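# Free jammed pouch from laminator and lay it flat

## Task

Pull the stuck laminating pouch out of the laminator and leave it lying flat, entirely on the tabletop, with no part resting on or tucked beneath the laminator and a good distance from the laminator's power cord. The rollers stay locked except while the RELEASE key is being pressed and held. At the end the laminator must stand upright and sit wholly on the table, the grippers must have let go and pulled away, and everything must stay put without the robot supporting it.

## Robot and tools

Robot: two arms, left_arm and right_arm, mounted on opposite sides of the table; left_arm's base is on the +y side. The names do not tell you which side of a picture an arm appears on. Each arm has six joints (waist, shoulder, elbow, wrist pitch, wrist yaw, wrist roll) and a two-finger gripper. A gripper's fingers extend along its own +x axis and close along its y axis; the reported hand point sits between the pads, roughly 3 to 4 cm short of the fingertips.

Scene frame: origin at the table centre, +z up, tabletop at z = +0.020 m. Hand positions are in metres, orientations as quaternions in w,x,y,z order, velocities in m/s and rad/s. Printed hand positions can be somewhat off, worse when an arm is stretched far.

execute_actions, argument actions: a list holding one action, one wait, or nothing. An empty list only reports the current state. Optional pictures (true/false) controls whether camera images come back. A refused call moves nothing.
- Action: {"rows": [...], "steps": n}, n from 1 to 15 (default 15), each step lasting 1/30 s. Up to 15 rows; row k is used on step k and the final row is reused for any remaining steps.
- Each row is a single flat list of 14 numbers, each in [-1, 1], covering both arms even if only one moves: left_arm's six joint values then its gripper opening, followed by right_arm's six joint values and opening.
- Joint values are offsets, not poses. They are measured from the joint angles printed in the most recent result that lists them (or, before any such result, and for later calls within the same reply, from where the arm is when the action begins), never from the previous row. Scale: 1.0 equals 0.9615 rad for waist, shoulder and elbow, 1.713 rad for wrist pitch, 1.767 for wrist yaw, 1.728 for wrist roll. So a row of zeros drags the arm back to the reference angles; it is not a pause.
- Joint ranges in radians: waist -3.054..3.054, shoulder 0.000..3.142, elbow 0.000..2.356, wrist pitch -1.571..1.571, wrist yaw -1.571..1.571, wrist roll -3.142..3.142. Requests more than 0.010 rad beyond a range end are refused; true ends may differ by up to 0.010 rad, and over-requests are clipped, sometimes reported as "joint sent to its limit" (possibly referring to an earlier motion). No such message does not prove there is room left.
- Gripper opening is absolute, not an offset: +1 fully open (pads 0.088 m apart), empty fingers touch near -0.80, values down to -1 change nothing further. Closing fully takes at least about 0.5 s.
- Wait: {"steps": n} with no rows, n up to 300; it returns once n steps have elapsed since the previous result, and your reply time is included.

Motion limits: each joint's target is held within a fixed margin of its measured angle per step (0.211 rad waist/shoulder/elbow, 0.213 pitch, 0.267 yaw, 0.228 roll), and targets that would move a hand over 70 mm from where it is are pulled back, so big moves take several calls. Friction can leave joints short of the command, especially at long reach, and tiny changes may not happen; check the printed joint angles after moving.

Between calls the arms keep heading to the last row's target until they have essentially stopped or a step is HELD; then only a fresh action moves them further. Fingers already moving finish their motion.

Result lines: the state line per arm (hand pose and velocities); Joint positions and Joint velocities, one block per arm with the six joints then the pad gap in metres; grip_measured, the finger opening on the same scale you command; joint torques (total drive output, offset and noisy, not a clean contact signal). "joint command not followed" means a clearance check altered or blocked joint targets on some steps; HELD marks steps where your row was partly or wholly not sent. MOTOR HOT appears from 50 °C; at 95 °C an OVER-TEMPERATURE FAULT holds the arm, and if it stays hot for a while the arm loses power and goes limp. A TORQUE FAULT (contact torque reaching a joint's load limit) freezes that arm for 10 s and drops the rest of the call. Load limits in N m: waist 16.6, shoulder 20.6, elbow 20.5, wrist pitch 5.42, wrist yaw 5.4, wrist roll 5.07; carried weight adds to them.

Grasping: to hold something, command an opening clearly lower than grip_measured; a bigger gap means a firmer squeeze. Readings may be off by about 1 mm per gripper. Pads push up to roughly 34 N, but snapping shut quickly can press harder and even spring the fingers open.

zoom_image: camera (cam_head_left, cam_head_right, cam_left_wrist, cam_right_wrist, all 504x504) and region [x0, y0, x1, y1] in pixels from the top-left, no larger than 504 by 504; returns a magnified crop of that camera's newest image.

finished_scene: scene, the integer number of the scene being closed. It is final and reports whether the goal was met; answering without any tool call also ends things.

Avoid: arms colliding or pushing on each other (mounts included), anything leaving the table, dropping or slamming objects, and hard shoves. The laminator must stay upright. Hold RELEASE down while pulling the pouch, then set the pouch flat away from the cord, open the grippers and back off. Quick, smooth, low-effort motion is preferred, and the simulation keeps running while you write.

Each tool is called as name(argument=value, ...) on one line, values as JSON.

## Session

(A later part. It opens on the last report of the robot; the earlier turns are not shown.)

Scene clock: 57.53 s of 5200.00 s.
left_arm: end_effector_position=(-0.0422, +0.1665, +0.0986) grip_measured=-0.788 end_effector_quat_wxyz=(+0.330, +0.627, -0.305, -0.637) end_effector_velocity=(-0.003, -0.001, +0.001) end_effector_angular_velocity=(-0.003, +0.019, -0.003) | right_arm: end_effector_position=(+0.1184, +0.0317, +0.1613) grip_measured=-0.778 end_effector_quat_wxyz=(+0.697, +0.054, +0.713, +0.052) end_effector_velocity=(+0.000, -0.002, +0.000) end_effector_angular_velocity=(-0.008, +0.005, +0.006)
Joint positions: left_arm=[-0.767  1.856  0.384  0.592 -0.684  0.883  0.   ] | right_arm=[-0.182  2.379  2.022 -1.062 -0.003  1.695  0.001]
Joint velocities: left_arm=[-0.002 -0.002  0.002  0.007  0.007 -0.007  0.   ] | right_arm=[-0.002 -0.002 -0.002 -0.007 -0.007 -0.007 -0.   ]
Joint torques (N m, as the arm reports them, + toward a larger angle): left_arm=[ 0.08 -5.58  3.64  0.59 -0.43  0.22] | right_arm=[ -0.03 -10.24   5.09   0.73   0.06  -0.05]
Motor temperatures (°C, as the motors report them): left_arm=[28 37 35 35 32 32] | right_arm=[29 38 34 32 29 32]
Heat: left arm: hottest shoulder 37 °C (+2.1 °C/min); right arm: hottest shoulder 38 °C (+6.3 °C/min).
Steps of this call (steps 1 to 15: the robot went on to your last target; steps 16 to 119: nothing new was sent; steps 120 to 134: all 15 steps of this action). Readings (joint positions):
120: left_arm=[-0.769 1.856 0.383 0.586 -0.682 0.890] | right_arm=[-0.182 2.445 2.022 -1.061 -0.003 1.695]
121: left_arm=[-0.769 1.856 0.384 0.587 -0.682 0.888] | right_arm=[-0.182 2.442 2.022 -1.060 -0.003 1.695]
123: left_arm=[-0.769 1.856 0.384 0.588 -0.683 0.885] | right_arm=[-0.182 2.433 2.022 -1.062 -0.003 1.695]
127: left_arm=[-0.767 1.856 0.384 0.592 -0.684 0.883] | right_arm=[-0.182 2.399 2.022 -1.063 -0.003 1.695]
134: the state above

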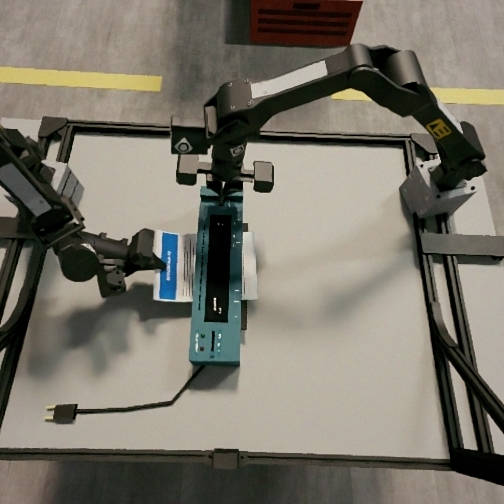

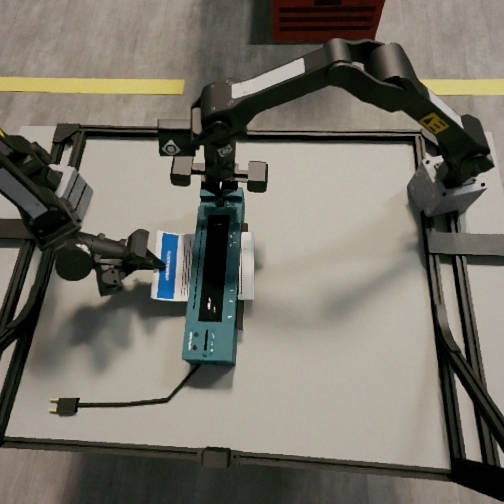

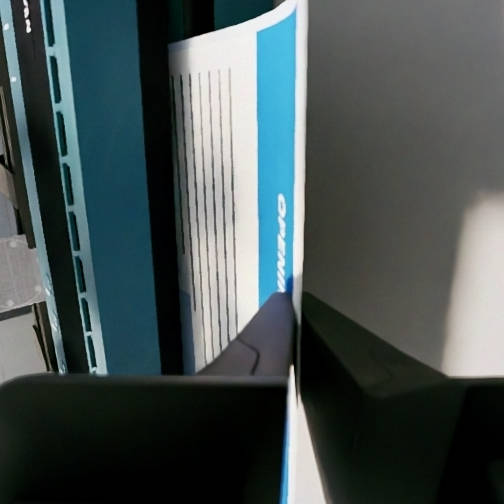

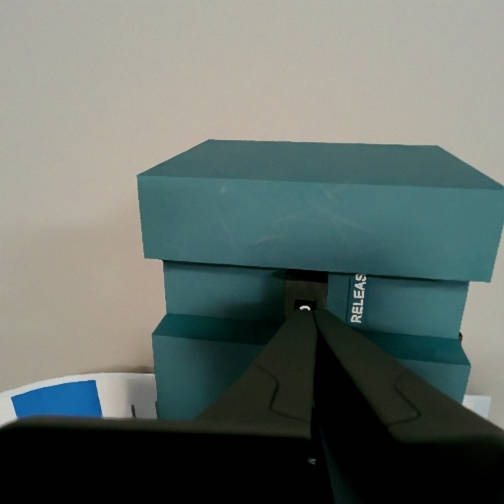

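execute_actions(actions=[{"rows":[[0,0,0,0,0,0,-1, 0,0.015,0,0.005,0,0,-0.9],[0,0,0,0,0,0,-1, 0,0.025,0,0.01,0,0,-0.9],[0,0,0,0,0,0,-1, 0,0.035,0,0.014,0,0,-0.9],[0,0,0,0,0,0,-1, 0,0.042,0,0.014,0,0,-0.9],[0,0,0,0,0,0,-1, 0,0.049,0,0.014,0,0,-0.9],[0,0,0,0,0,0,-1, 0,0.056,0,0.014,0,0,-0.9],[0,0,0,0,0,0,-1, 0,0.063,0,0.014,0,0,-0.9],[0,0,0,0,0,0,-1, 0,0.07,0,0.014,0,0,-0.9],[0,0,0,0,0,0,-1, 0,0.077,0,0.014,0,0,-0.9],[0,0,0,0,0,0,-1, 0,0.084,0,0.014,0,0,-0.9],[0,0,0,0,0,0,-1, 0,0.091,0,0.014,0,0,-0.9],[0,0,0,0,0,0,-1, 0,0.098,0,0.014,0,0,-0.9],[0,0,0,0,0,0,-1, 0,0.105,0,0.014,0,0,-0.9],[0,0,0,0,0,0,-1, 0,0.112,0,0.014,0,0,-0.9],[0,0,0,0,0,0,-1, 0,0.12,0,0.014,0,0,-0.9]],"steps":15}], pictures=false)

execute_actions(actions=[{"steps":10}])

Scene clock: 63.70 s of 5200.00 s.
left_arm: end_effector_position=(-0.0400, +0.1650, +0.0991) grip_measured=-0.792 end_effector_quat_wxyz=(+0.336, +0.627, -0.300, -0.635) end_effector_velocity=(+0.003, +0.000, +0.001) end_effector_angular_velocity=(-0.009, -0.022, +0.007) | right_arm: end_effector_position=(+0.1183, +0.0331, +0.1300) grip_measured=-0.778 end_effector_quat_wxyz=(+0.700, +0.041, +0.712, +0.039) end_effector_velocity=(+0.003, -0.003, -0.054) end_effector_angular_velocity=(-0.094, -0.018, -0.011)
Joint positions: left_arm=[-0.761  1.856  0.384  0.592 -0.689  0.875  0.   ] | right_arm=[-0.182  2.448  2.024 -1.033 -0.003  1.695  0.001]
Joint velocities: left_arm=[-0.002 -0.002 -0.002 -0.007 -0.022  0.007 -0.   ] | right_arm=[-0.002  0.129  0.027  0.007  0.007  0.007  0.   ]
Joint torques (N m, as the arm reports them, + toward a larger angle): left_arm=[-0.63 -5.58  3.84  1.13 -0.21  0.21] | right_arm=[ 0.   -5.9   4.56  0.33  0.07 -0.04]
Motor temperatures (°C, as the motors report them): left_arm=[28 37 35 35 32 32] | right_arm=[29 40 34 32 29 32]
Heat: left arm: hottest shoulder 37 °C (+1.0 °C/min); right arm: hottest shoulder 40 °C (+8.0 °C/min).
Steps of this call (steps 1 to 15: the robot went on to your last target; steps 16 to 170: nothing new was sent; steps 171 to 185: all 15 steps of this action). Readings (joint positions):
171: left_arm=[-0.762 1.856 0.384 0.588 -0.687 0.881] | right_arm=[-0.182 2.379 2.022 -1.061 -0.003 1.695]
172: left_arm=[-0.762 1.856 0.384 0.588 -0.687 0.879] | right_arm=[-0.182 2.380 2.022 -1.059 -0.003 1.695]
174: left_arm=[-0.762 1.856 0.384 0.590 -0.687 0.877] | right_arm=[-0.182 2.387 2.022 -1.046 -0.003 1.695]
178: left_arm=[-0.762 1.856 0.384 0.590 -0.688 0.875] | right_arm=[-0.182 2.414 2.022 -1.041 -0.003 1.695]
185: the state above

Scene clock: 64.03 s of 5200.00 s.
left_arm: end_effector_position=(-0.0399, +0.1650, +0.0991) grip_measured=-0.792 end_effector_quat_wxyz=(+0.336, +0.627, -0.300, -0.635) end_effector_velocity=(+0.005, +0.002, -0.001) end_effector_angular_velocity=(+0.001, -0.034, +0.007) | right_arm: end_effector_position=(+0.1183, +0.0330, +0.1282) grip_measured=-0.778 end_effector_quat_wxyz=(+0.700, +0.040, +0.712, +0.037) end_effector_velocity=(-0.004, -0.003, +0.000) end_effector_angular_velocity=(-0.008, +0.006, +0.015)
Joint positions: left_arm=[-0.761  1.856  0.384  0.592 -0.689  0.875  0.   ] | right_arm=[-0.182  2.453  2.026 -1.034 -0.003  1.695  0.001]
Joint velocities: left_arm=[-0.002 -0.002 -0.002 -0.022 -0.022  0.007 -0.   ] | right_arm=[ 0.007 -0.002 -0.002 -0.007 -0.007 -0.007 -0.   ]
Joint torques (N m, as the arm reports them, + toward a larger angle): left_arm=[-0.68 -5.57  3.85  1.12 -0.17  0.21] | right_arm=[ 0.   -5.46  4.68  0.43  0.07 -0.04]
Motor temperatures (°C, as the motors report them): left_arm=[28 37 35 35 32 32] | right_arm=[29 40 34 32 29 32]
Heat: left arm: hottest shoulder 37 °C (+1.0 °C/min); right arm: hottest shoulder 40 °C (+8.1 °C/min).
Steps of this call (steps 1 to 10: the robot went on to your last target). Readings (joint positions):
1: left_arm=[-0.761 1.856 0.384 0.592 -0.689 0.875] | right_arm=[-0.182 2.452 2.025 -1.033 -0.003 1.695]
2: left_arm=[-0.761 1.856 0.384 0.592 -0.689 0.875] | right_arm=[-0.182 2.453 2.026 -1.033 -0.003 1.695]
4: left_arm=[-0.761 1.856 0.384 0.592 -0.689 0.875] | right_arm=[-0.182 2.453 2.026 -1.033 -0.003 1.695]
8: left_arm=[-0.761 1.856 0.384 0.592 -0.689 0.875] | right_arm=[-0.182 2.453 2.026 -1.034 -0.003 1.695]
10: the state above

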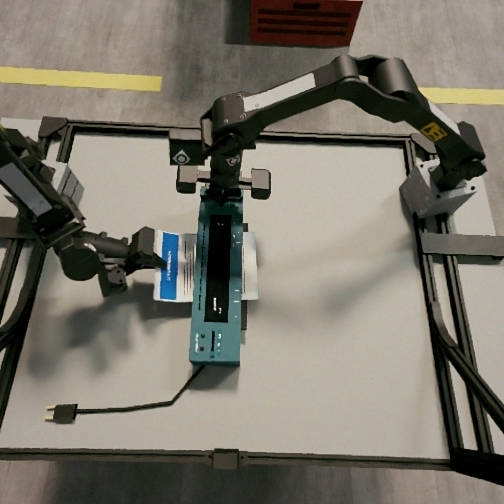

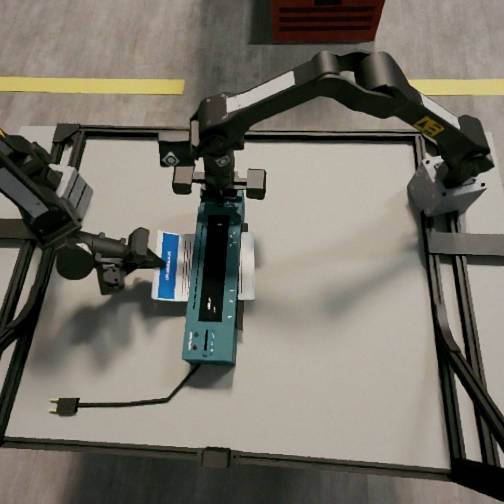

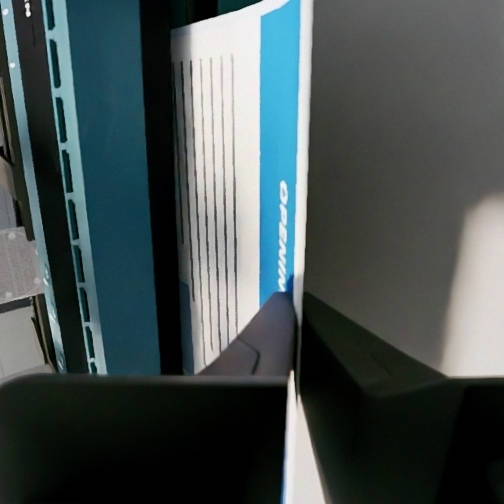

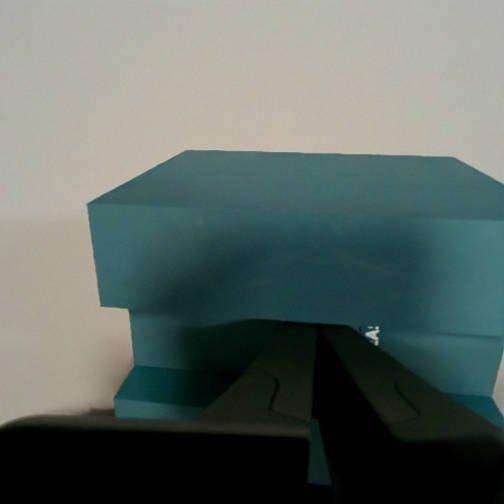

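execute_actions(actions=[{"rows":[[0,0,0,0,0,0,-1, 0,0.05,0,0,0,0,-0.9],[0,0,0,0,0,0,-1, 0,0.055,0,0,0,0,-0.9],[-0.009,-0.003,-0.004,-0.004,-0.002,-0.004,-1, 0,0.055,0,0,0,0,-0.9],[-0.018,-0.007,-0.008,-0.008,-0.004,-0.009,-1, 0,0.055,0,0,0,0,-0.9],[-0.028,-0.01,-0.012,-0.012,-0.006,-0.013,-1, 0,0.055,0,0,0,0,-0.9],[-0.037,-0.014,-0.015,-0.016,-0.008,-0.017,-1, 0,0.055,0,0,0,0,-0.9],[-0.046,-0.017,-0.019,-0.02,-0.01,-0.022,-1, 0,0.055,0,0,0,0,-0.9],[-0.055,-0.021,-0.023,-0.023,-0.013,-0.026,-1, 0,0.055,0,0,0,0,-0.9],[-0.064,-0.024,-0.027,-0.027,-0.015,-0.03,-1, 0,0.055,0,0,0,0,-0.9],[-0.074,-0.028,-0.031,-0.031,-0.017,-0.035,-1, 0,0.055,0,0,0,0,-0.9],[-0.083,-0.031,-0.035,-0.035,-0.019,-0.039,-1, 0,0.055,0,0,0,0,-0.9],[-0.092,-0.035,-0.039,-0.039,-0.021,-0.043,-1, 0,0.055,0,0,0,0,-0.9],[-0.101,-0.038,-0.042,-0.043,-0.023,-0.048,-1, 0,0.055,0,0,0,0,-0.9],[-0.11,-0.042,-0.046,-0.047,-0.025,-0.052,-1, 0,0.055,0,0,0,0,-0.9]],"steps":15}])

Scene clock: 71.30 s of 5200.00 s.
left_arm: end_effector_position=(-0.0375, +0.1850, +0.0975) grip_measured=-0.791 end_effector_quat_wxyz=(+0.337, +0.634, -0.298, -0.629) end_effector_velocity=(-0.004, +0.067, -0.013) end_effector_angular_velocity=(+0.082, -0.045, -0.100) | right_arm: end_effector_position=(+0.1183, +0.0331, +0.1272) grip_measured=-0.778 end_effector_quat_wxyz=(+0.700, +0.039, +0.712, +0.036) end_effector_velocity=(+0.003, -0.003, -0.003) end_effector_angular_velocity=(-0.017, +0.001, +0.030)
Joint positions: left_arm=[-0.835  1.829  0.354  0.526 -0.746  0.788  0.   ] | right_arm=[-0.182  2.458  2.031 -1.037 -0.003  1.695  0.001]
Joint velocities: left_arm=[-0.222 -0.09  -0.105 -0.183 -0.037 -0.168  0.002] | right_arm=[-0.007  0.002 -0.007 -0.007 -0.007 -0.037 -0.   ]
Joint torques (N m, as the arm reports them, + toward a larger angle): left_arm=[-1.5  -5.97  3.07  0.84  0.21  0.23] | right_arm=[ 0.   -4.75  4.65  0.91  0.08 -0.04]
Motor temperatures (°C, as the motors report them): left_arm=[28 37 35 35 32 32] | right_arm=[29 39 34 32 29 32]
Heat: left arm: hottest shoulder 37 °C (-1.0 °C/min); right arm: hottest shoulder 39 °C (+6.1 °C/min).
Steps of this call (steps 1 to 15: the robot went on to your last target; steps 16 to 203: nothing new was sent; steps 204 to 218: all 15 steps of this action). Readings (joint positions):
204: left_arm=[-0.756 1.856 0.382 0.593 -0.695 0.874] | right_arm=[-0.182 2.454 2.027 -1.035 -0.003 1.695]
205: left_arm=[-0.755 1.856 0.382 0.593 -0.695 0.872] | right_arm=[-0.182 2.456 2.028 -1.036 -0.003 1.695]
207: left_arm=[-0.756 1.856 0.381 0.591 -0.696 0.864] | right_arm=[-0.182 2.457 2.030 -1.037 -0.003 1.695]
211: left_arm=[-0.774 1.850 0.377 0.575 -0.719 0.842] | right_arm=[-0.182 2.458 2.030 -1.037 -0.003 1.695]
218: the state above

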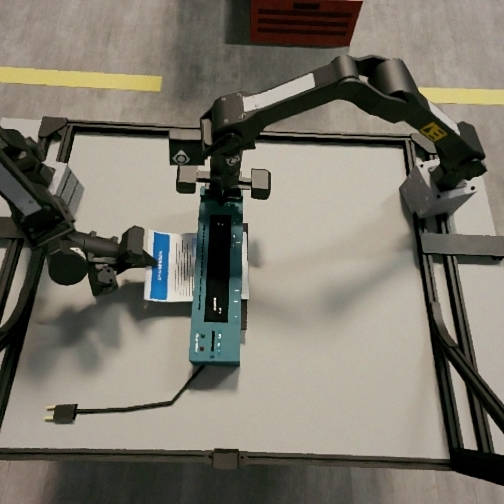

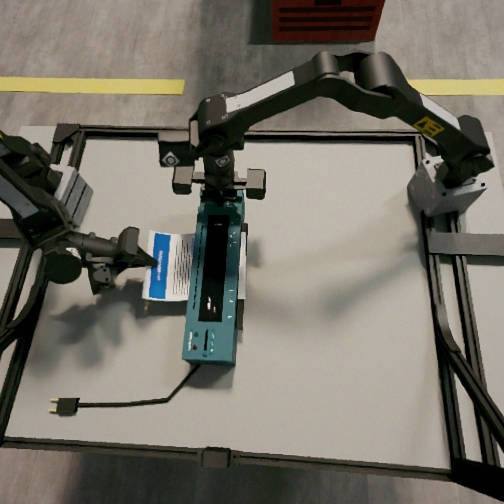

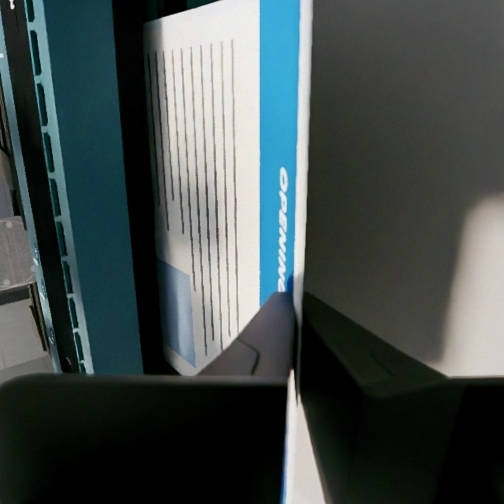

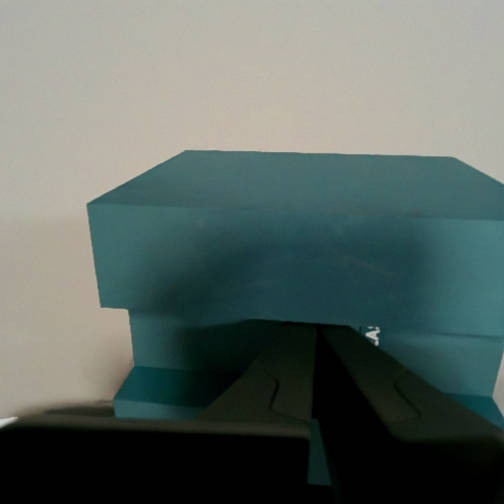

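execute_actions(actions=[{"rows":[[-0.033,-0.014,-0.015,-0.008,0,-0.002,-1, 0,0.055,0,0,0,0,-0.9],[-0.033,-0.014,-0.015,-0.008,0,-0.002,-1, 0,0.055,0,0,0,0,-0.9],[-0.045,-0.018,-0.02,-0.013,-0.002,-0.008,-1, 0,0.055,0,0,0,0,-0.9],[-0.058,-0.023,-0.025,-0.019,-0.003,-0.014,-1, 0,0.055,0,0,0,0,-0.9],[-0.07,-0.027,-0.03,-0.024,-0.005,-0.02,-1, 0,0.055,0,0,0,0,-0.9],[-0.082,-0.032,-0.036,-0.029,-0.007,-0.025,-1, 0,0.055,0,0,0,0,-0.9],[-0.095,-0.036,-0.041,-0.035,-0.008,-0.031,-1, 0,0.055,0,0,0,0,-0.9],[-0.107,-0.041,-0.046,-0.04,-0.01,-0.037,-1, 0,0.055,0,0,0,0,-0.9],[-0.119,-0.052,-0.044,-0.057,-0.008,-0.048,-1, 0,0.055,0,0,0,0,-0.9],[-0.13,-0.063,-0.042,-0.074,-0.006,-0.059,-1, 0,0.055,0,0,0,0,-0.9],[-0.142,-0.074,-0.041,-0.091,-0.004,-0.07,-1, 0,0.055,0,0,0,0,-0.9],[-0.154,-0.085,-0.039,-0.109,-0.002,-0.081,-1, 0,0.055,0,0,0,0,-0.9],[-0.165,-0.096,-0.037,-0.126,0,-0.092,-1, 0,0.055,0,0,0,0,-0.9],[-0.177,-0.106,-0.035,-0.143,0.002,-0.104,-1, 0,0.055,0,0,0,0,-0.9]],"steps":15}])

Scene clock: 77.47 s of 5200.00 s.
left_arm: end_effector_position=(-0.0401, +0.2203, +0.0971) grip_measured=-0.786 end_effector_quat_wxyz=(+0.316, +0.639, -0.290, -0.639) end_effector_velocity=(-0.012, +0.075, +0.008) end_effector_angular_velocity=(+0.227, +0.105, -0.035) | right_arm: end_effector_position=(+0.1182, +0.0333, +0.1270) grip_measured=-0.778 end_effector_quat_wxyz=(+0.700, +0.038, +0.712, +0.036) end_effector_velocity=(+0.001, -0.005, +0.000) end_effector_angular_velocity=(-0.024, +0.018, +0.002)
Joint positions: left_arm=[-0.968  1.745  0.328  0.333 -0.772  0.628  0.   ] | right_arm=[-0.182  2.461  2.036 -1.041 -0.003  1.695  0.001]
Joint velocities: left_arm=[-0.242 -0.305  0.002 -0.608  0.125 -0.418 -0.001] | right_arm=[-0.007 -0.002 -0.002 -0.022 -0.022 -0.007 -0.   ]
Joint torques (N m, as the arm reports them, + toward a larger angle): left_arm=[-1.85 -4.35  2.96  0.19  0.44  0.28] | right_arm=[ 0.   -4.7   4.65  0.94  0.07 -0.04]
Motor temperatures (°C, as the motors report them): left_arm=[28 37 35 35 32 32] | right_arm=[29 38 34 32 29 32]
Heat: left arm: hottest shoulder 37 °C (-1.0 °C/min); right arm: hottest shoulder 38 °C (+5.0 °C/min).
Steps of this call (steps 1 to 30: the robot went on to your last target; steps 31 to 170: nothing new was sent; steps 171 to 185: all 15 steps of this action). Readings (joint positions):
171: left_arm=[-0.857 1.821 0.345 0.516 -0.747 0.776] | right_arm=[-0.182 2.459 2.032 -1.038 -0.003 1.695]
172: left_arm=[-0.857 1.821 0.345 0.516 -0.747 0.776] | right_arm=[-0.182 2.459 2.033 -1.039 -0.003 1.695]
174: left_arm=[-0.862 1.818 0.345 0.514 -0.751 0.769] | right_arm=[-0.182 2.460 2.034 -1.040 -0.003 1.695]
178: left_arm=[-0.887 1.801 0.337 0.487 -0.776 0.737] | right_arm=[-0.182 2.461 2.035 -1.041 -0.003 1.695]
185: the state above

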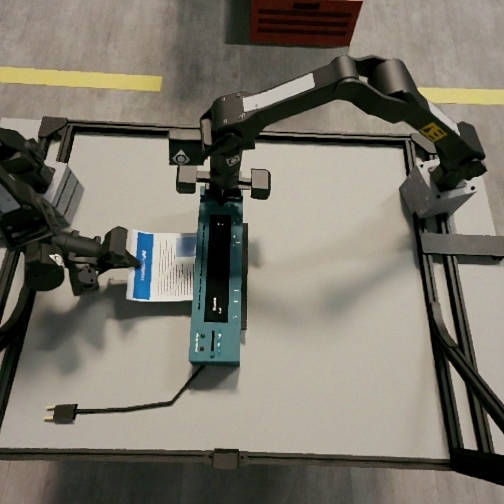

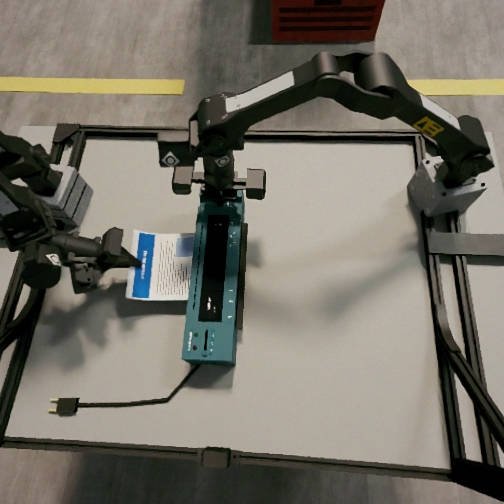

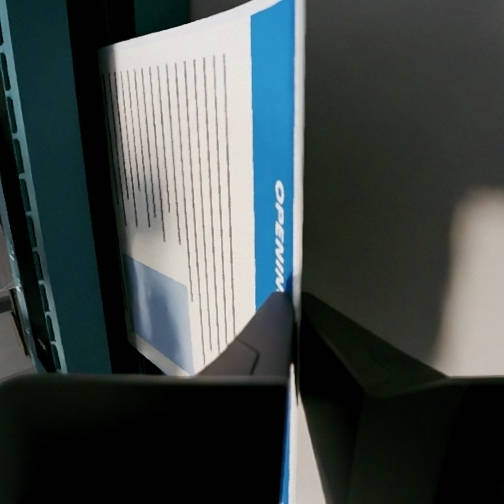

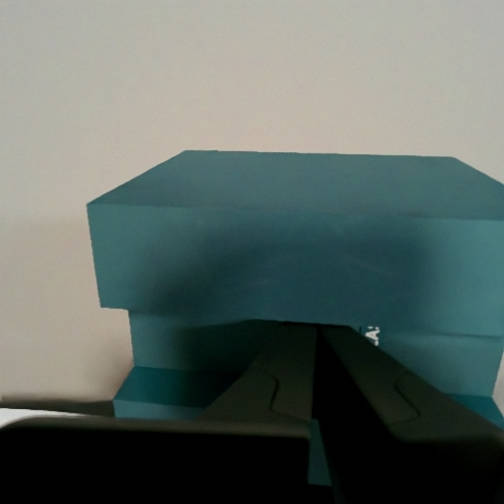

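execute_actions(actions=[{"rows":[[-0.039,-0.019,-0.008,-0.03,0.017,-0.012,-1, 0,0.055,0,0,0,0,-0.9],[-0.039,-0.019,-0.008,-0.03,0.017,-0.012,-1, 0,0.055,0,0,0,0,-0.9],[-0.051,-0.03,-0.006,-0.047,0.019,-0.023,-1, 0,0.055,0,0,0,0,-0.9],[-0.062,-0.041,-0.005,-0.064,0.021,-0.034,-1, 0,0.055,0,0,0,0,-0.9],[-0.074,-0.052,-0.003,-0.081,0.023,-0.045,-1, 0,0.055,0,0,0,0,-0.9],[-0.086,-0.062,-0.001,-0.099,0.024,-0.056,-1, 0,0.055,0,0,0,0,-0.9],[-0.097,-0.073,0,-0.116,0.026,-0.067,-1, 0,0.055,0,0,0,0,-0.9],[-0.109,-0.084,0.002,-0.133,0.028,-0.078,-1, 0,0.055,0,0,0,0,-0.9],[-0.123,-0.093,0.006,-0.152,0.04,-0.091,-1, 0,0.055,0,0,0,0,-0.9],[-0.136,-0.101,0.011,-0.171,0.052,-0.104,-1, 0,0.055,0,0,0,0,-0.9],[-0.15,-0.11,0.015,-0.19,0.064,-0.117,-1, 0,0.055,0,0,0,0,-0.9],[-0.163,-0.118,0.02,-0.209,0.076,-0.13,-1, 0,0.055,0,0,0,0,-0.9],[-0.177,-0.127,0.024,-0.228,0.088,-0.143,-1, 0,0.055,0,0,0,0,-0.9],[-0.19,-0.136,0.028,-0.247,0.1,-0.157,-1, 0,0.055,0,0,0,0,-0.9],[-0.204,-0.144,0.033,-0.266,0.113,-0.17,-1, 0,0.055,0,0,0,0,-0.9]],"steps":15}])

Scene clock: 82.77 s of 5200.00 s.
left_arm: end_effector_position=(-0.0418, +0.2773, +0.0869) grip_measured=-0.797 end_effector_quat_wxyz=(+0.229, +0.665, -0.233, -0.672) end_effector_velocity=(+0.020, +0.180, -0.040) end_effector_angular_velocity=(+0.825, -0.107, -0.080) | right_arm: end_effector_position=(+0.1180, +0.0357, +0.1271) grip_measured=-0.778 end_effector_quat_wxyz=(+0.700, +0.040, +0.712, +0.038) end_effector_velocity=(+0.002, +0.001, +0.001) end_effector_angular_velocity=(+0.006, +0.009, -0.014)
Joint positions: left_arm=[-1.13   1.631  0.349 -0.045 -0.626  0.39   0.   ] | right_arm=[-0.182  2.466  2.044 -1.038 -0.003  1.695  0.001]
Joint velocities: left_arm=[-0.413 -0.256  0.09  -1.062  0.652 -0.623  0.   ] | right_arm=[-0.007 -0.002 -0.002  0.007 -0.007  0.007 -0.   ]
Joint torques (N m, as the arm reports them, + toward a larger angle): left_arm=[-0.49 -4.81  4.66  0.3  -0.26 -0.25] | right_arm=[ 0.01 -4.79  4.33  0.49  0.06 -0.04]
Motor temperatures (°C, as the motors report them): left_arm=[29 37 35 34 32 32] | right_arm=[29 38 34 32 29 32]
Heat: left arm: hottest shoulder 37 °C (-1.0 °C/min); right arm: hottest shoulder 38 °C (+5.0 °C/min).
Steps of this call (steps 1 to 30: the robot went on to your last target; steps 31 to 144: nothing new was sent; steps 145 to 159: all 15 steps of this action). Readings (joint positions):
145: left_arm=[-0.993 1.729 0.328 0.290 -0.759 0.600] | right_arm=[-0.182 2.462 2.037 -1.041 -0.003 1.695]
146: left_arm=[-0.993 1.729 0.328 0.290 -0.759 0.599] | right_arm=[-0.182 2.463 2.038 -1.043 -0.003 1.695]
148: left_arm=[-0.996 1.723 0.329 0.277 -0.759 0.586] | right_arm=[-0.182 2.463 2.040 -1.044 -0.003 1.695]
152: left_arm=[-1.019 1.684 0.342 0.188 -0.765 0.526] | right_arm=[-0.182 2.465 2.043 -1.038 -0.003 1.695]
159: the state above

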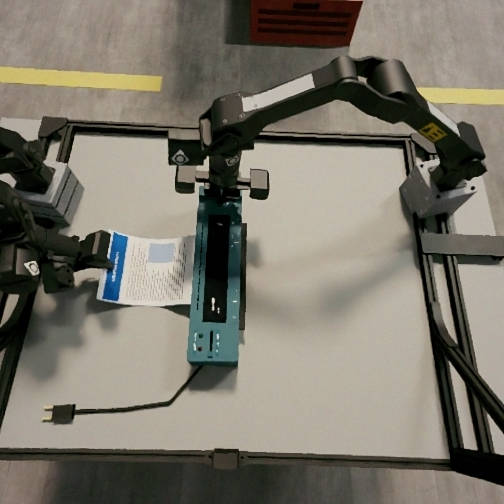

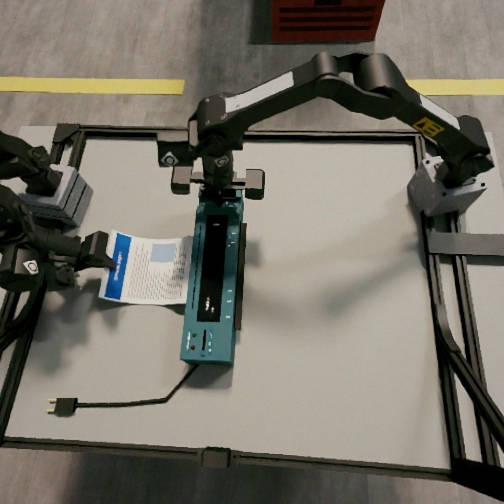

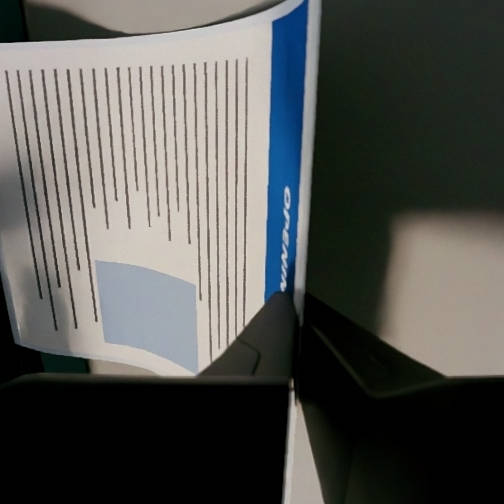

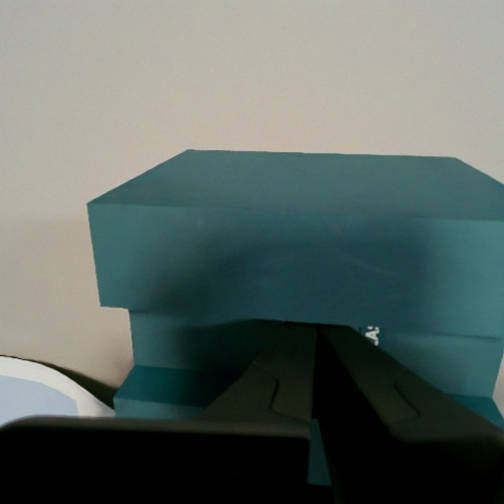

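execute_actions(actions=[{"rows":[[-0.035,-0.025,0.011,-0.045,0.03,-0.032,-1, 0,0.04,0,0,0,0,-0.9],[-0.045,-0.025,0.015,-0.053,0.033,-0.04,-1, 0,0.04,0,0,0,0,-0.9],[-0.056,-0.025,0.02,-0.061,0.037,-0.048,-1, 0,0.04,0,0,0,0,-0.9],[-0.066,-0.025,0.024,-0.068,0.04,-0.056,-1, 0,0.04,0,0,0,0,-0.9],[-0.077,-0.025,0.028,-0.076,0.044,-0.064,-1, 0,0.04,0,0,0,0,-0.9],[-0.087,-0.025,0.032,-0.084,0.047,-0.072,-1, 0,0.04,0,0,0,0,-0.9],[-0.097,-0.023,0.037,-0.092,0.05,-0.079,-1, 0,0.04,0,0,0,0,-0.9],[-0.108,-0.021,0.041,-0.1,0.054,-0.087,-1, 0,0.03,0,0,0,0,-0.9],[-0.118,-0.019,0.045,-0.107,0.057,-0.095,-1, 0,0.02,0,0,0,0,-0.9],[-0.129,-0.016,0.05,-0.115,0.061,-0.103,-1, 0,0.01,0,0,0,0,-0.9],[-0.139,-0.014,0.054,-0.123,0.064,-0.111,-1, 0,0,0,0,0,0,-0.9],[-0.139,-0.014,0.054,-0.123,0.064,-0.111,-1, 0,-0.02,0,0,0,0,-0.9],[-0.139,-0.014,0.054,-0.123,0.064,-0.111,-1, 0,-0.04,0,0,0,0,-0.9],[-0.139,-0.014,0.054,-0.123,0.064,-0.111,-1, 0,-0.06,0,-0.005,0,0,-0.9],[-0.139,-0.014,0.054,-0.123,0.064,-0.111,-1, 0,-0.09,0,-0.005,0,0,-0.9]],"steps":15}])

Scene clock: 93.63 s of 5200.00 s.
left_arm: end_effector_position=(-0.0458, +0.3159, +0.0829) grip_measured=-0.797 end_effector_quat_wxyz=(+0.186, +0.682, -0.187, -0.683) end_effector_velocity=(+0.000, +0.011, +0.000) end_effector_angular_velocity=(+0.030, +0.007, +0.038) | right_arm: end_effector_position=(+0.1177, +0.0381, +0.1411) grip_measured=-0.778 end_effector_quat_wxyz=(+0.698, +0.050, +0.712, +0.047) end_effector_velocity=(-0.000, +0.023, +0.172) end_effector_angular_velocity=(+0.324, +0.029, +0.018)
Joint positions: left_arm=[-1.257  1.614  0.395 -0.246 -0.523  0.208  0.   ] | right_arm=[-0.182  2.438  2.047 -1.041 -0.003  1.695  0.001]
Joint velocities: left_arm=[-0.042 -0.002  0.017 -0.066  0.022 -0.095  0.   ] | right_arm=[-0.002 -0.359  0.002 -0.037  0.007 -0.022 -0.   ]
Joint torques (N m, as the arm reports them, + toward a larger angle): left_arm=[-0.36 -3.65  4.6   0.03 -0.07 -0.17] | right_arm=[  0.01 -12.54   4.78   0.62   0.07  -0.04]
Motor temperatures (°C, as the motors report them): left_arm=[28 37 35 34 32 32] | right_arm=[29 37 34 32 29 32]
Heat: left arm: hottest shoulder 37 °C (+0.0 °C/min); right arm: hottest shoulder 37 °C (+0.0 °C/min).
Steps of this call (steps 1 to 30: the robot went on to your last target; steps 31 to 311: nothing new was sent; steps 312 to 326: all 15 steps of this action). Readings (joint positions):
312: left_arm=[-1.160 1.614 0.355 -0.120 -0.579 0.339] | right_arm=[-0.182 2.466 2.045 -1.039 -0.003 1.695]
313: left_arm=[-1.161 1.614 0.356 -0.122 -0.578 0.336] | right_arm=[-0.182 2.466 2.047 -1.040 -0.003 1.695]
315: left_arm=[-1.171 1.614 0.361 -0.138 -0.573 0.320] | right_arm=[-0.182 2.466 2.047 -1.040 -0.003 1.695]
319: left_arm=[-1.207 1.614 0.375 -0.184 -0.552 0.272] | right_arm=[-0.182 2.466 2.047 -1.040 -0.003 1.695]
326: the state above

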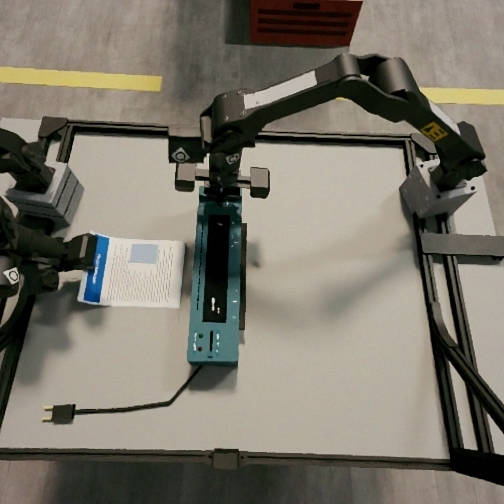

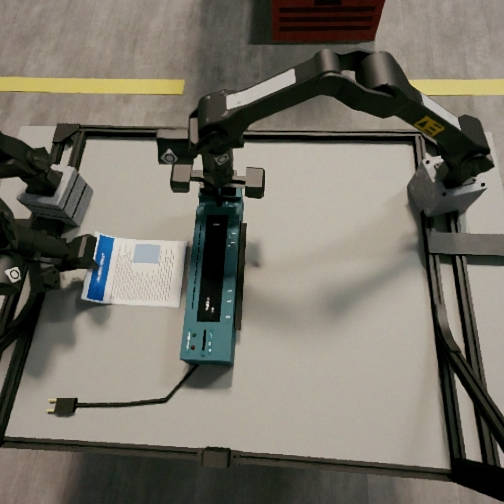

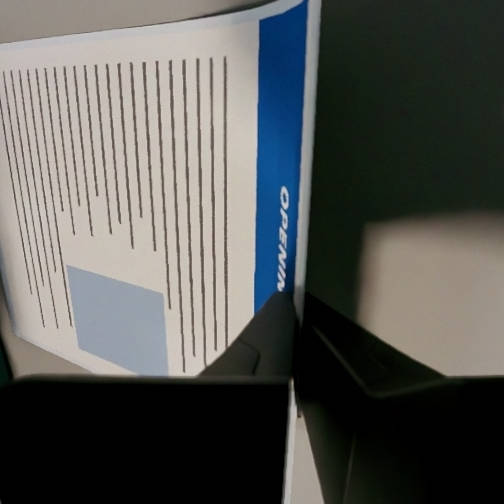

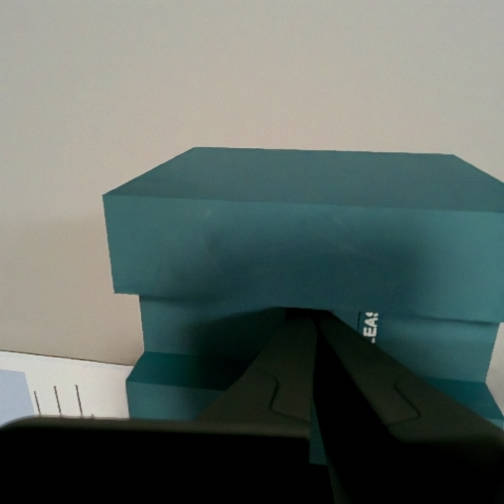

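execute_actions(actions=[{"rows":[[-0.015,0.002,0.008,-0.008,0,-0.01,-1, 0,-0.07,0,0,0,0,-0.9],[-0.025,0.004,0.013,-0.013,0,-0.016,-1, 0,-0.1,0,0,0,0,-0.9],[-0.034,0.007,0.018,-0.017,0,-0.022,-1, 0,-0.14,0,0,0,0,-0.9],[-0.044,0.009,0.022,-0.022,0,-0.028,-1, 0,-0.19,-0.03,0,0,0,-0.9],[-0.053,0.011,0.027,-0.026,0,-0.035,-1, 0,-0.25,-0.09,0,0,0,-0.9],[-0.063,0.014,0.032,-0.031,0,-0.041,-1, 0,-0.32,-0.16,0,0,0,-0.9],[-0.072,0.016,0.036,-0.035,0,-0.047,-1, 0,-0.39,-0.24,0,0,0,-0.9],[-0.081,0.018,0.041,-0.04,0,-0.053,-1, 0,-0.46,-0.32,0,0,0,-0.9],[-0.091,0.021,0.045,-0.044,0,-0.059,-1, 0,-0.53,-0.4,0,0,0,-0.9],[-0.1,0.023,0.05,-0.049,0,-0.065,-1, 0,-0.6,-0.48,0,0,0,-0.9],[-0.1,0.023,0.05,-0.049,0,-0.065,-1, 0,-0.68,-0.56,0,0,0,-0.9],[-0.1,0.023,0.05,-0.049,0,-0.065,-1, 0,-0.76,-0.64,0,0,0,-0.9],[-0.1,0.023,0.05,-0.049,0,-0.065,-1, 0,-0.84,-0.72,0,0,0,-0.9],[-0.1,0.023,0.05,-0.049,0,-0.065,-1, 0,-0.92,-0.8,0,0,0,-0.9],[-0.1,0.023,0.05,-0.049,0,-0.065,-1, 0,-1,-0.9,0,0,0,-0.9]],"steps":15}], pictures=false)

execute_actions(actions=[{"steps":15}])

Scene clock: 99.60 s of 5200.00 s.
left_arm: end_effector_position=(-0.0553, +0.3320, +0.0871) grip_measured=-0.797 end_effector_quat_wxyz=(+0.185, +0.679, -0.184, -0.686) end_effector_velocity=(-0.002, +0.007, -0.001) end_effector_angular_velocity=(+0.024, +0.011, +0.021) | right_arm: end_effector_position=(+0.1328, -0.0865, +0.2778) grip_measured=-0.778 end_effector_quat_wxyz=(+0.686, +0.105, +0.713, +0.103) end_effector_velocity=(+0.058, -0.466, +0.111) end_effector_angular_velocity=(+0.098, +0.021, -0.012)
Joint positions: left_arm=[-1.347  1.622  0.438 -0.324 -0.525  0.104  0.   ] | right_arm=[-0.182  1.72   1.484 -1.038 -0.003  1.695  0.001]
Joint velocities: left_arm=[-0.022  0.007  0.012 -0.022  0.022 -0.051  0.   ] | right_arm=[-0.007 -1.878 -1.756 -0.022 -0.007  0.007 -0.   ]
Joint torques (N m, as the arm reports them, + toward a larger angle): left_arm=[-0.45 -2.78  4.88  0.04 -0.37 -0.22] | right_arm=[-0.01 -6.32  3.69  0.8   0.07 -0.06]
Motor temperatures (°C, as the motors report them): left_arm=[28 37 35 34 32 32] | right_arm=[29 39 34 32 29 32]
Heat: left arm: hottest shoulder 37 °C (+0.0 °C/min); right arm: hottest shoulder 39 °C (+1.0 °C/min).
Steps of this call (steps 1 to 30: the robot went on to your last target; steps 31 to 164: nothing new was sent; steps 165 to 179: all 15 steps of this action). Readings (joint positions):
165: left_arm=[-1.260 1.614 0.397 -0.253 -0.520 0.201] | right_arm=[-0.182 2.383 2.047 -1.046 -0.003 1.695]
166: left_arm=[-1.264 1.614 0.399 -0.256 -0.521 0.196] | right_arm=[-0.182 2.380 2.047 -1.045 -0.003 1.695]
168: left_arm=[-1.276 1.614 0.403 -0.268 -0.524 0.182] | right_arm=[-0.182 2.356 2.040 -1.043 -0.003 1.695]
172: left_arm=[-1.310 1.615 0.419 -0.295 -0.525 0.144] | right_arm=[-0.182 2.171 1.886 -1.038 -0.003 1.695]
179: the state above

Scene clock: 100.10 s of 5200.00 s.
left_arm: end_effector_position=(-0.0552, +0.3323, +0.0871) grip_measured=-0.797 end_effector_quat_wxyz=(+0.185, +0.679, -0.184, -0.686) end_effector_velocity=(+0.002, -0.000, +0.000) end_effector_angular_velocity=(-0.007, -0.004, +0.004) | right_arm: end_effector_position=(+0.1418, -0.1608, +0.2626) grip_measured=-0.778 end_effector_quat_wxyz=(+0.691, +0.084, +0.713, +0.082) end_effector_velocity=(-0.000, +0.001, +0.000) end_effector_angular_velocity=(+0.007, +0.006, +0.006)
Joint positions: left_arm=[-1.349  1.623  0.439 -0.327 -0.525  0.101  0.   ] | right_arm=[-0.182  1.484  1.194 -1.043 -0.003  1.695  0.001]
Joint velocities: left_arm=[-0.002 -0.002 -0.002 -0.007 -0.007 -0.007  0.   ] | right_arm=[-0.002 -0.002 -0.002  0.007 -0.007 -0.007  0.   ]
Joint torques (N m, as the arm reports them, + toward a larger angle): left_arm=[-0.44 -2.85  4.95  0.02 -0.38 -0.19] | right_arm=[-0.01 -5.23  4.22  1.01  0.07 -0.05]
Motor temperatures (°C, as the motors report them): left_arm=[28 37 36 34 32 32] | right_arm=[29 39 34 32 29 32]
Heat: left arm: hottest shoulder 37 °C (+0.0 °C/min); right arm: hottest shoulder 39 °C (+1.0 °C/min).
Steps of this call (steps 1 to 15: the robot went on to your last target). Readings (joint positions):
1: left_arm=[-1.348 1.623 0.438 -0.325 -0.525 0.103] | right_arm=[-0.182 1.657 1.425 -1.039 -0.003 1.695]
2: left_arm=[-1.348 1.623 0.438 -0.326 -0.525 0.102] | right_arm=[-0.182 1.598 1.368 -1.040 -0.003 1.695]
4: left_arm=[-1.348 1.623 0.439 -0.326 -0.525 0.101] | right_arm=[-0.182 1.513 1.276 -1.048 -0.003 1.695]
8: left_arm=[-1.349 1.623 0.439 -0.327 -0.525 0.101] | right_arm=[-0.182 1.485 1.206 -1.044 -0.003 1.695]
15: the state above

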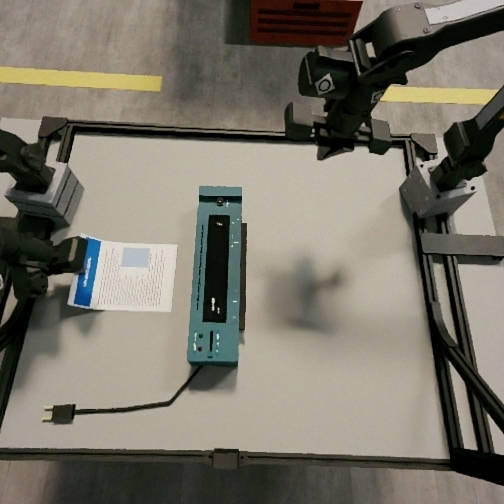

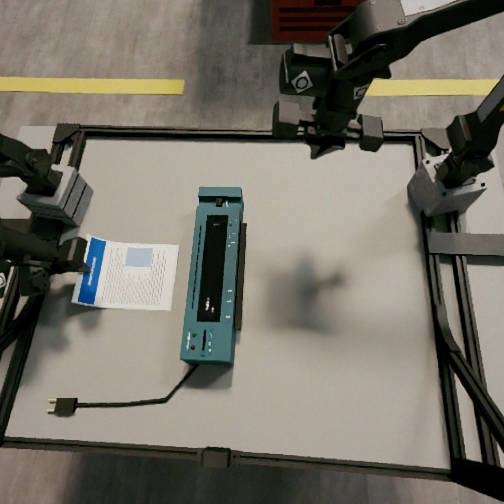

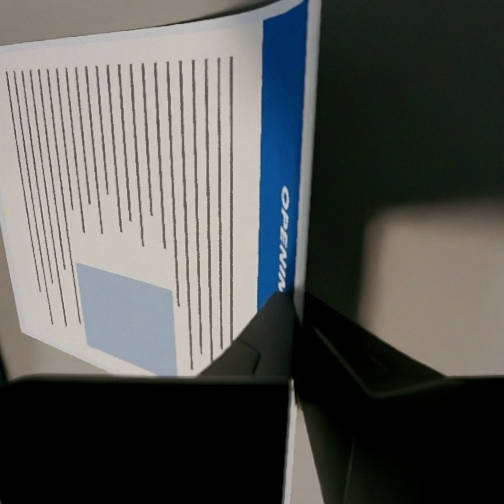

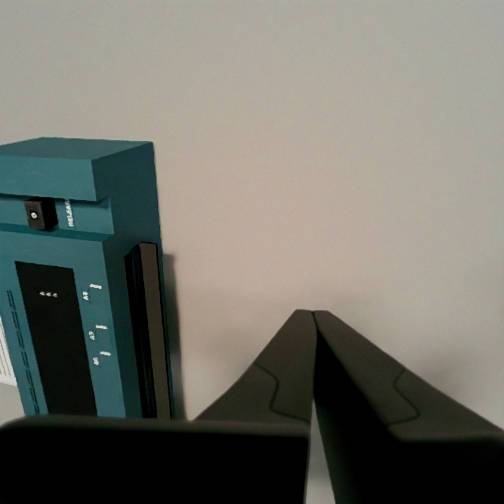

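Now opening the left gripper slowly.

execute_actions(actions=[{"rows":[[0,0.01,0,0,0,0,-0.8, 0.05,-0.03,0,0,0,0,-0.9],[0,0.02,0,0,0,0,-0.74, 0.1,-0.06,0,0,0,0,-0.9],[0,0.025,0,0,0,0,-0.67, 0.15,-0.09,-0.03,0,0,0,-0.9],[0,0.03,0,0,0,0,-0.6, 0.2,-0.12,-0.06,0,0,0,-0.9],[0,0.03,0,0,0,0,-0.52, 0.25,-0.15,-0.09,0,0,0,-0.9],[0,0.03,0,0,0,0,-0.44, 0.3,-0.18,-0.12,0,0,0,-0.9],[0,0.03,0,0,0,0,-0.36, 0.3,-0.21,-0.15,0,0,0,-0.9],[0,0.03,0,0,0,0,-0.28, 0.3,-0.24,-0.18,0,0,0,-0.9],[0,0.03,0,0,0,0,-0.2, 0.3,-0.27,-0.21,0,0,0,-0.9],[0,0.03,0,0,0,0,-0.12, 0.3,-0.3,-0.24,0,0,0,-0.9],[0,0.03,0,0,0,0,-0.04, 0.3,-0.3,-0.24,0,0,0,-0.9],[0,0.03,0,0,0,0,0.04, 0.3,-0.3,-0.24,0,0,0,-0.9],[0,0.03,0,0,0,0,0.12, 0.3,-0.3,-0.24,0,0,0,-0.9],[0,0.03,0,0,0,0,0.2, 0.3,-0.3,-0.24,0,0,0,-0.9],[0,0.03,0,0,0,0,0.3, 0.3,-0.3,-0.24,0,0,0,-0.9]],"steps":15}], pictures=false)

execute_actions(actions=[{"steps":12}])

Scene clock: 105.80 s of 5200.00 s.
left_arm: end_effector_position=(-0.0527, +0.3326, +0.0841) grip_measured=+0.097 end_effector_quat_wxyz=(+0.183, +0.686, -0.185, -0.680) end_effector_velocity=(-0.000, -0.000, +0.001) end_effector_angular_velocity=(-0.007, +0.001, +0.004) | right_arm: end_effector_position=(+0.0821, -0.2363, +0.2660) grip_measured=-0.778 end_effector_quat_wxyz=(+0.663, +0.003, +0.722, +0.199) end_effector_velocity=(+0.003, -0.018, -0.011) end_effector_angular_velocity=(-0.011, -0.004, +0.035)
Joint positions: left_arm=[-1.349  1.64   0.439 -0.327 -0.525  0.101  0.044] | right_arm=[ 0.102  1.207  0.981 -1.046 -0.005  1.695  0.001]
Joint velocities: left_arm=[-0.002 -0.002  0.002 -0.007 -0.007 -0.007  0.127] | right_arm=[ 0.012 -0.061 -0.081  0.007 -0.007 -0.022  0.   ]
Joint torques (N m, as the arm reports them, + toward a larger angle): left_arm=[-0.04 -3.06  4.25  0.29 -0.45 -0.03] | right_arm=[ 0.19 -3.44  4.39  1.15  0.14 -0.06]
Motor temperatures (°C, as the motors report them): left_arm=[28 36 36 34 32 32] | right_arm=[29 39 34 32 29 32]
Heat: left arm: hottest shoulder 36 °C (-1.0 °C/min); right arm: hottest shoulder 39 °C (+1.0 °C/min).
Steps of this call (steps 1 to 15: the robot went on to your last target; steps 16 to 156: nothing new was sent; steps 157 to 171: all 15 steps of this action). Readings (joint positions):
157: left_arm=[-1.349 1.623 0.439 -0.327 -0.525 0.101] | right_arm=[-0.178 1.481 1.194 -1.043 -0.001 1.695]
158: left_arm=[-1.349 1.624 0.439 -0.327 -0.525 0.101] | right_arm=[-0.162 1.474 1.194 -1.043 0.002 1.695]
160: left_arm=[-1.349 1.629 0.439 -0.327 -0.525 0.101] | right_arm=[-0.095 1.440 1.182 -1.040 0.001 1.695]
164: left_arm=[-1.349 1.639 0.439 -0.327 -0.525 0.101] | right_arm=[0.073 1.322 1.101 -1.040 -0.008 1.695]
171: the state above

Scene clock: 106.20 s of 5200.00 s.
left_arm: end_effector_position=(-0.0527, +0.3326, +0.0841) grip_measured=+0.298 end_effector_quat_wxyz=(+0.183, +0.686, -0.185, -0.680) end_effector_velocity=(+0.006, +0.000, +0.001) end_effector_angular_velocity=(-0.005, -0.026, -0.008) | right_arm: end_effector_position=(+0.0821, -0.2374, +0.2658) grip_measured=-0.778 end_effector_quat_wxyz=(+0.663, +0.003, +0.722, +0.200) end_effector_velocity=(-0.004, -0.001, +0.000) end_effector_angular_velocity=(-0.002, +0.024, +0.002)
Joint positions: left_arm=[-1.349  1.64   0.439 -0.327 -0.525  0.101  0.054] | right_arm=[ 0.104  1.202  0.977 -1.045 -0.005  1.695  0.001]
Joint velocities: left_arm=[-0.002 -0.007 -0.007 -0.022 -0.007  0.007  0.001] | right_arm=[ 0.002 -0.002 -0.002  0.007 -0.022  0.007  0.   ]
Joint torques (N m, as the arm reports them, + toward a larger angle): left_arm=[-0.03 -3.06  4.26  0.29 -0.45 -0.03] | right_arm=[ 0.19 -3.33  4.23  1.14  0.14 -0.06]
Motor temperatures (°C, as the motors report them): left_arm=[28 36 36 34 32 32] | right_arm=[29 39 34 32 29 32]
Heat: left arm: hottest shoulder 36 °C (-1.0 °C/min); right arm: hottest shoulder 39 °C (+1.0 °C/min).
Steps of this call (steps 1 to 12: the robot went on to your last target). Readings (joint positions):
1: left_arm=[-1.349 1.640 0.439 -0.327 -0.525 0.101] | right_arm=[0.103 1.206 0.980 -1.046 -0.005 1.695]
2: left_arm=[-1.349 1.640 0.439 -0.327 -0.525 0.101] | right_arm=[0.103 1.205 0.979 -1.046 -0.005 1.695]
4: left_arm=[-1.349 1.640 0.439 -0.327 -0.525 0.101] | right_arm=[0.104 1.203 0.978 -1.045 -0.005 1.695]
8: left_arm=[-1.349 1.640 0.439 -0.327 -0.525 0.101] | right_arm=[0.104 1.202 0.977 -1.045 -0.005 1.695]
12: the state above

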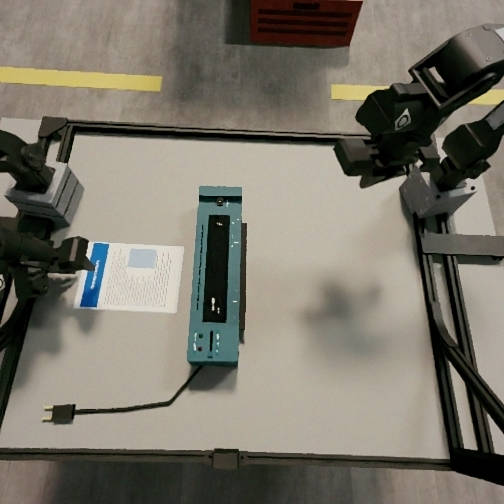

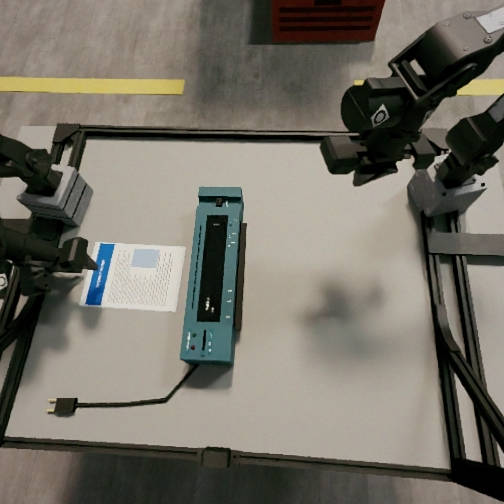

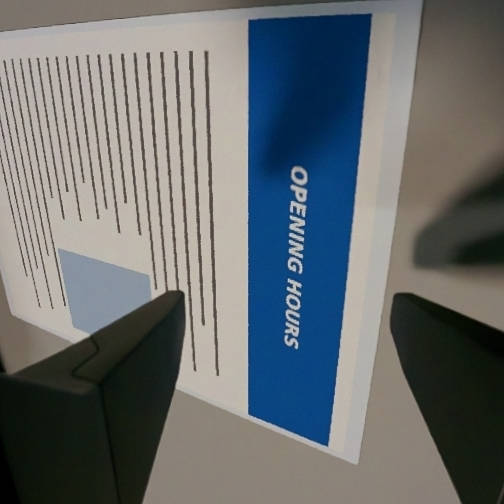

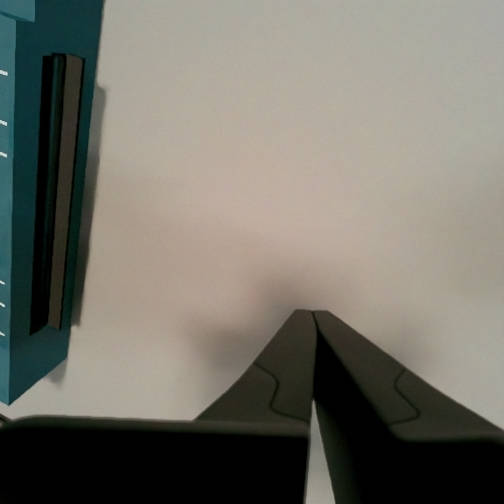

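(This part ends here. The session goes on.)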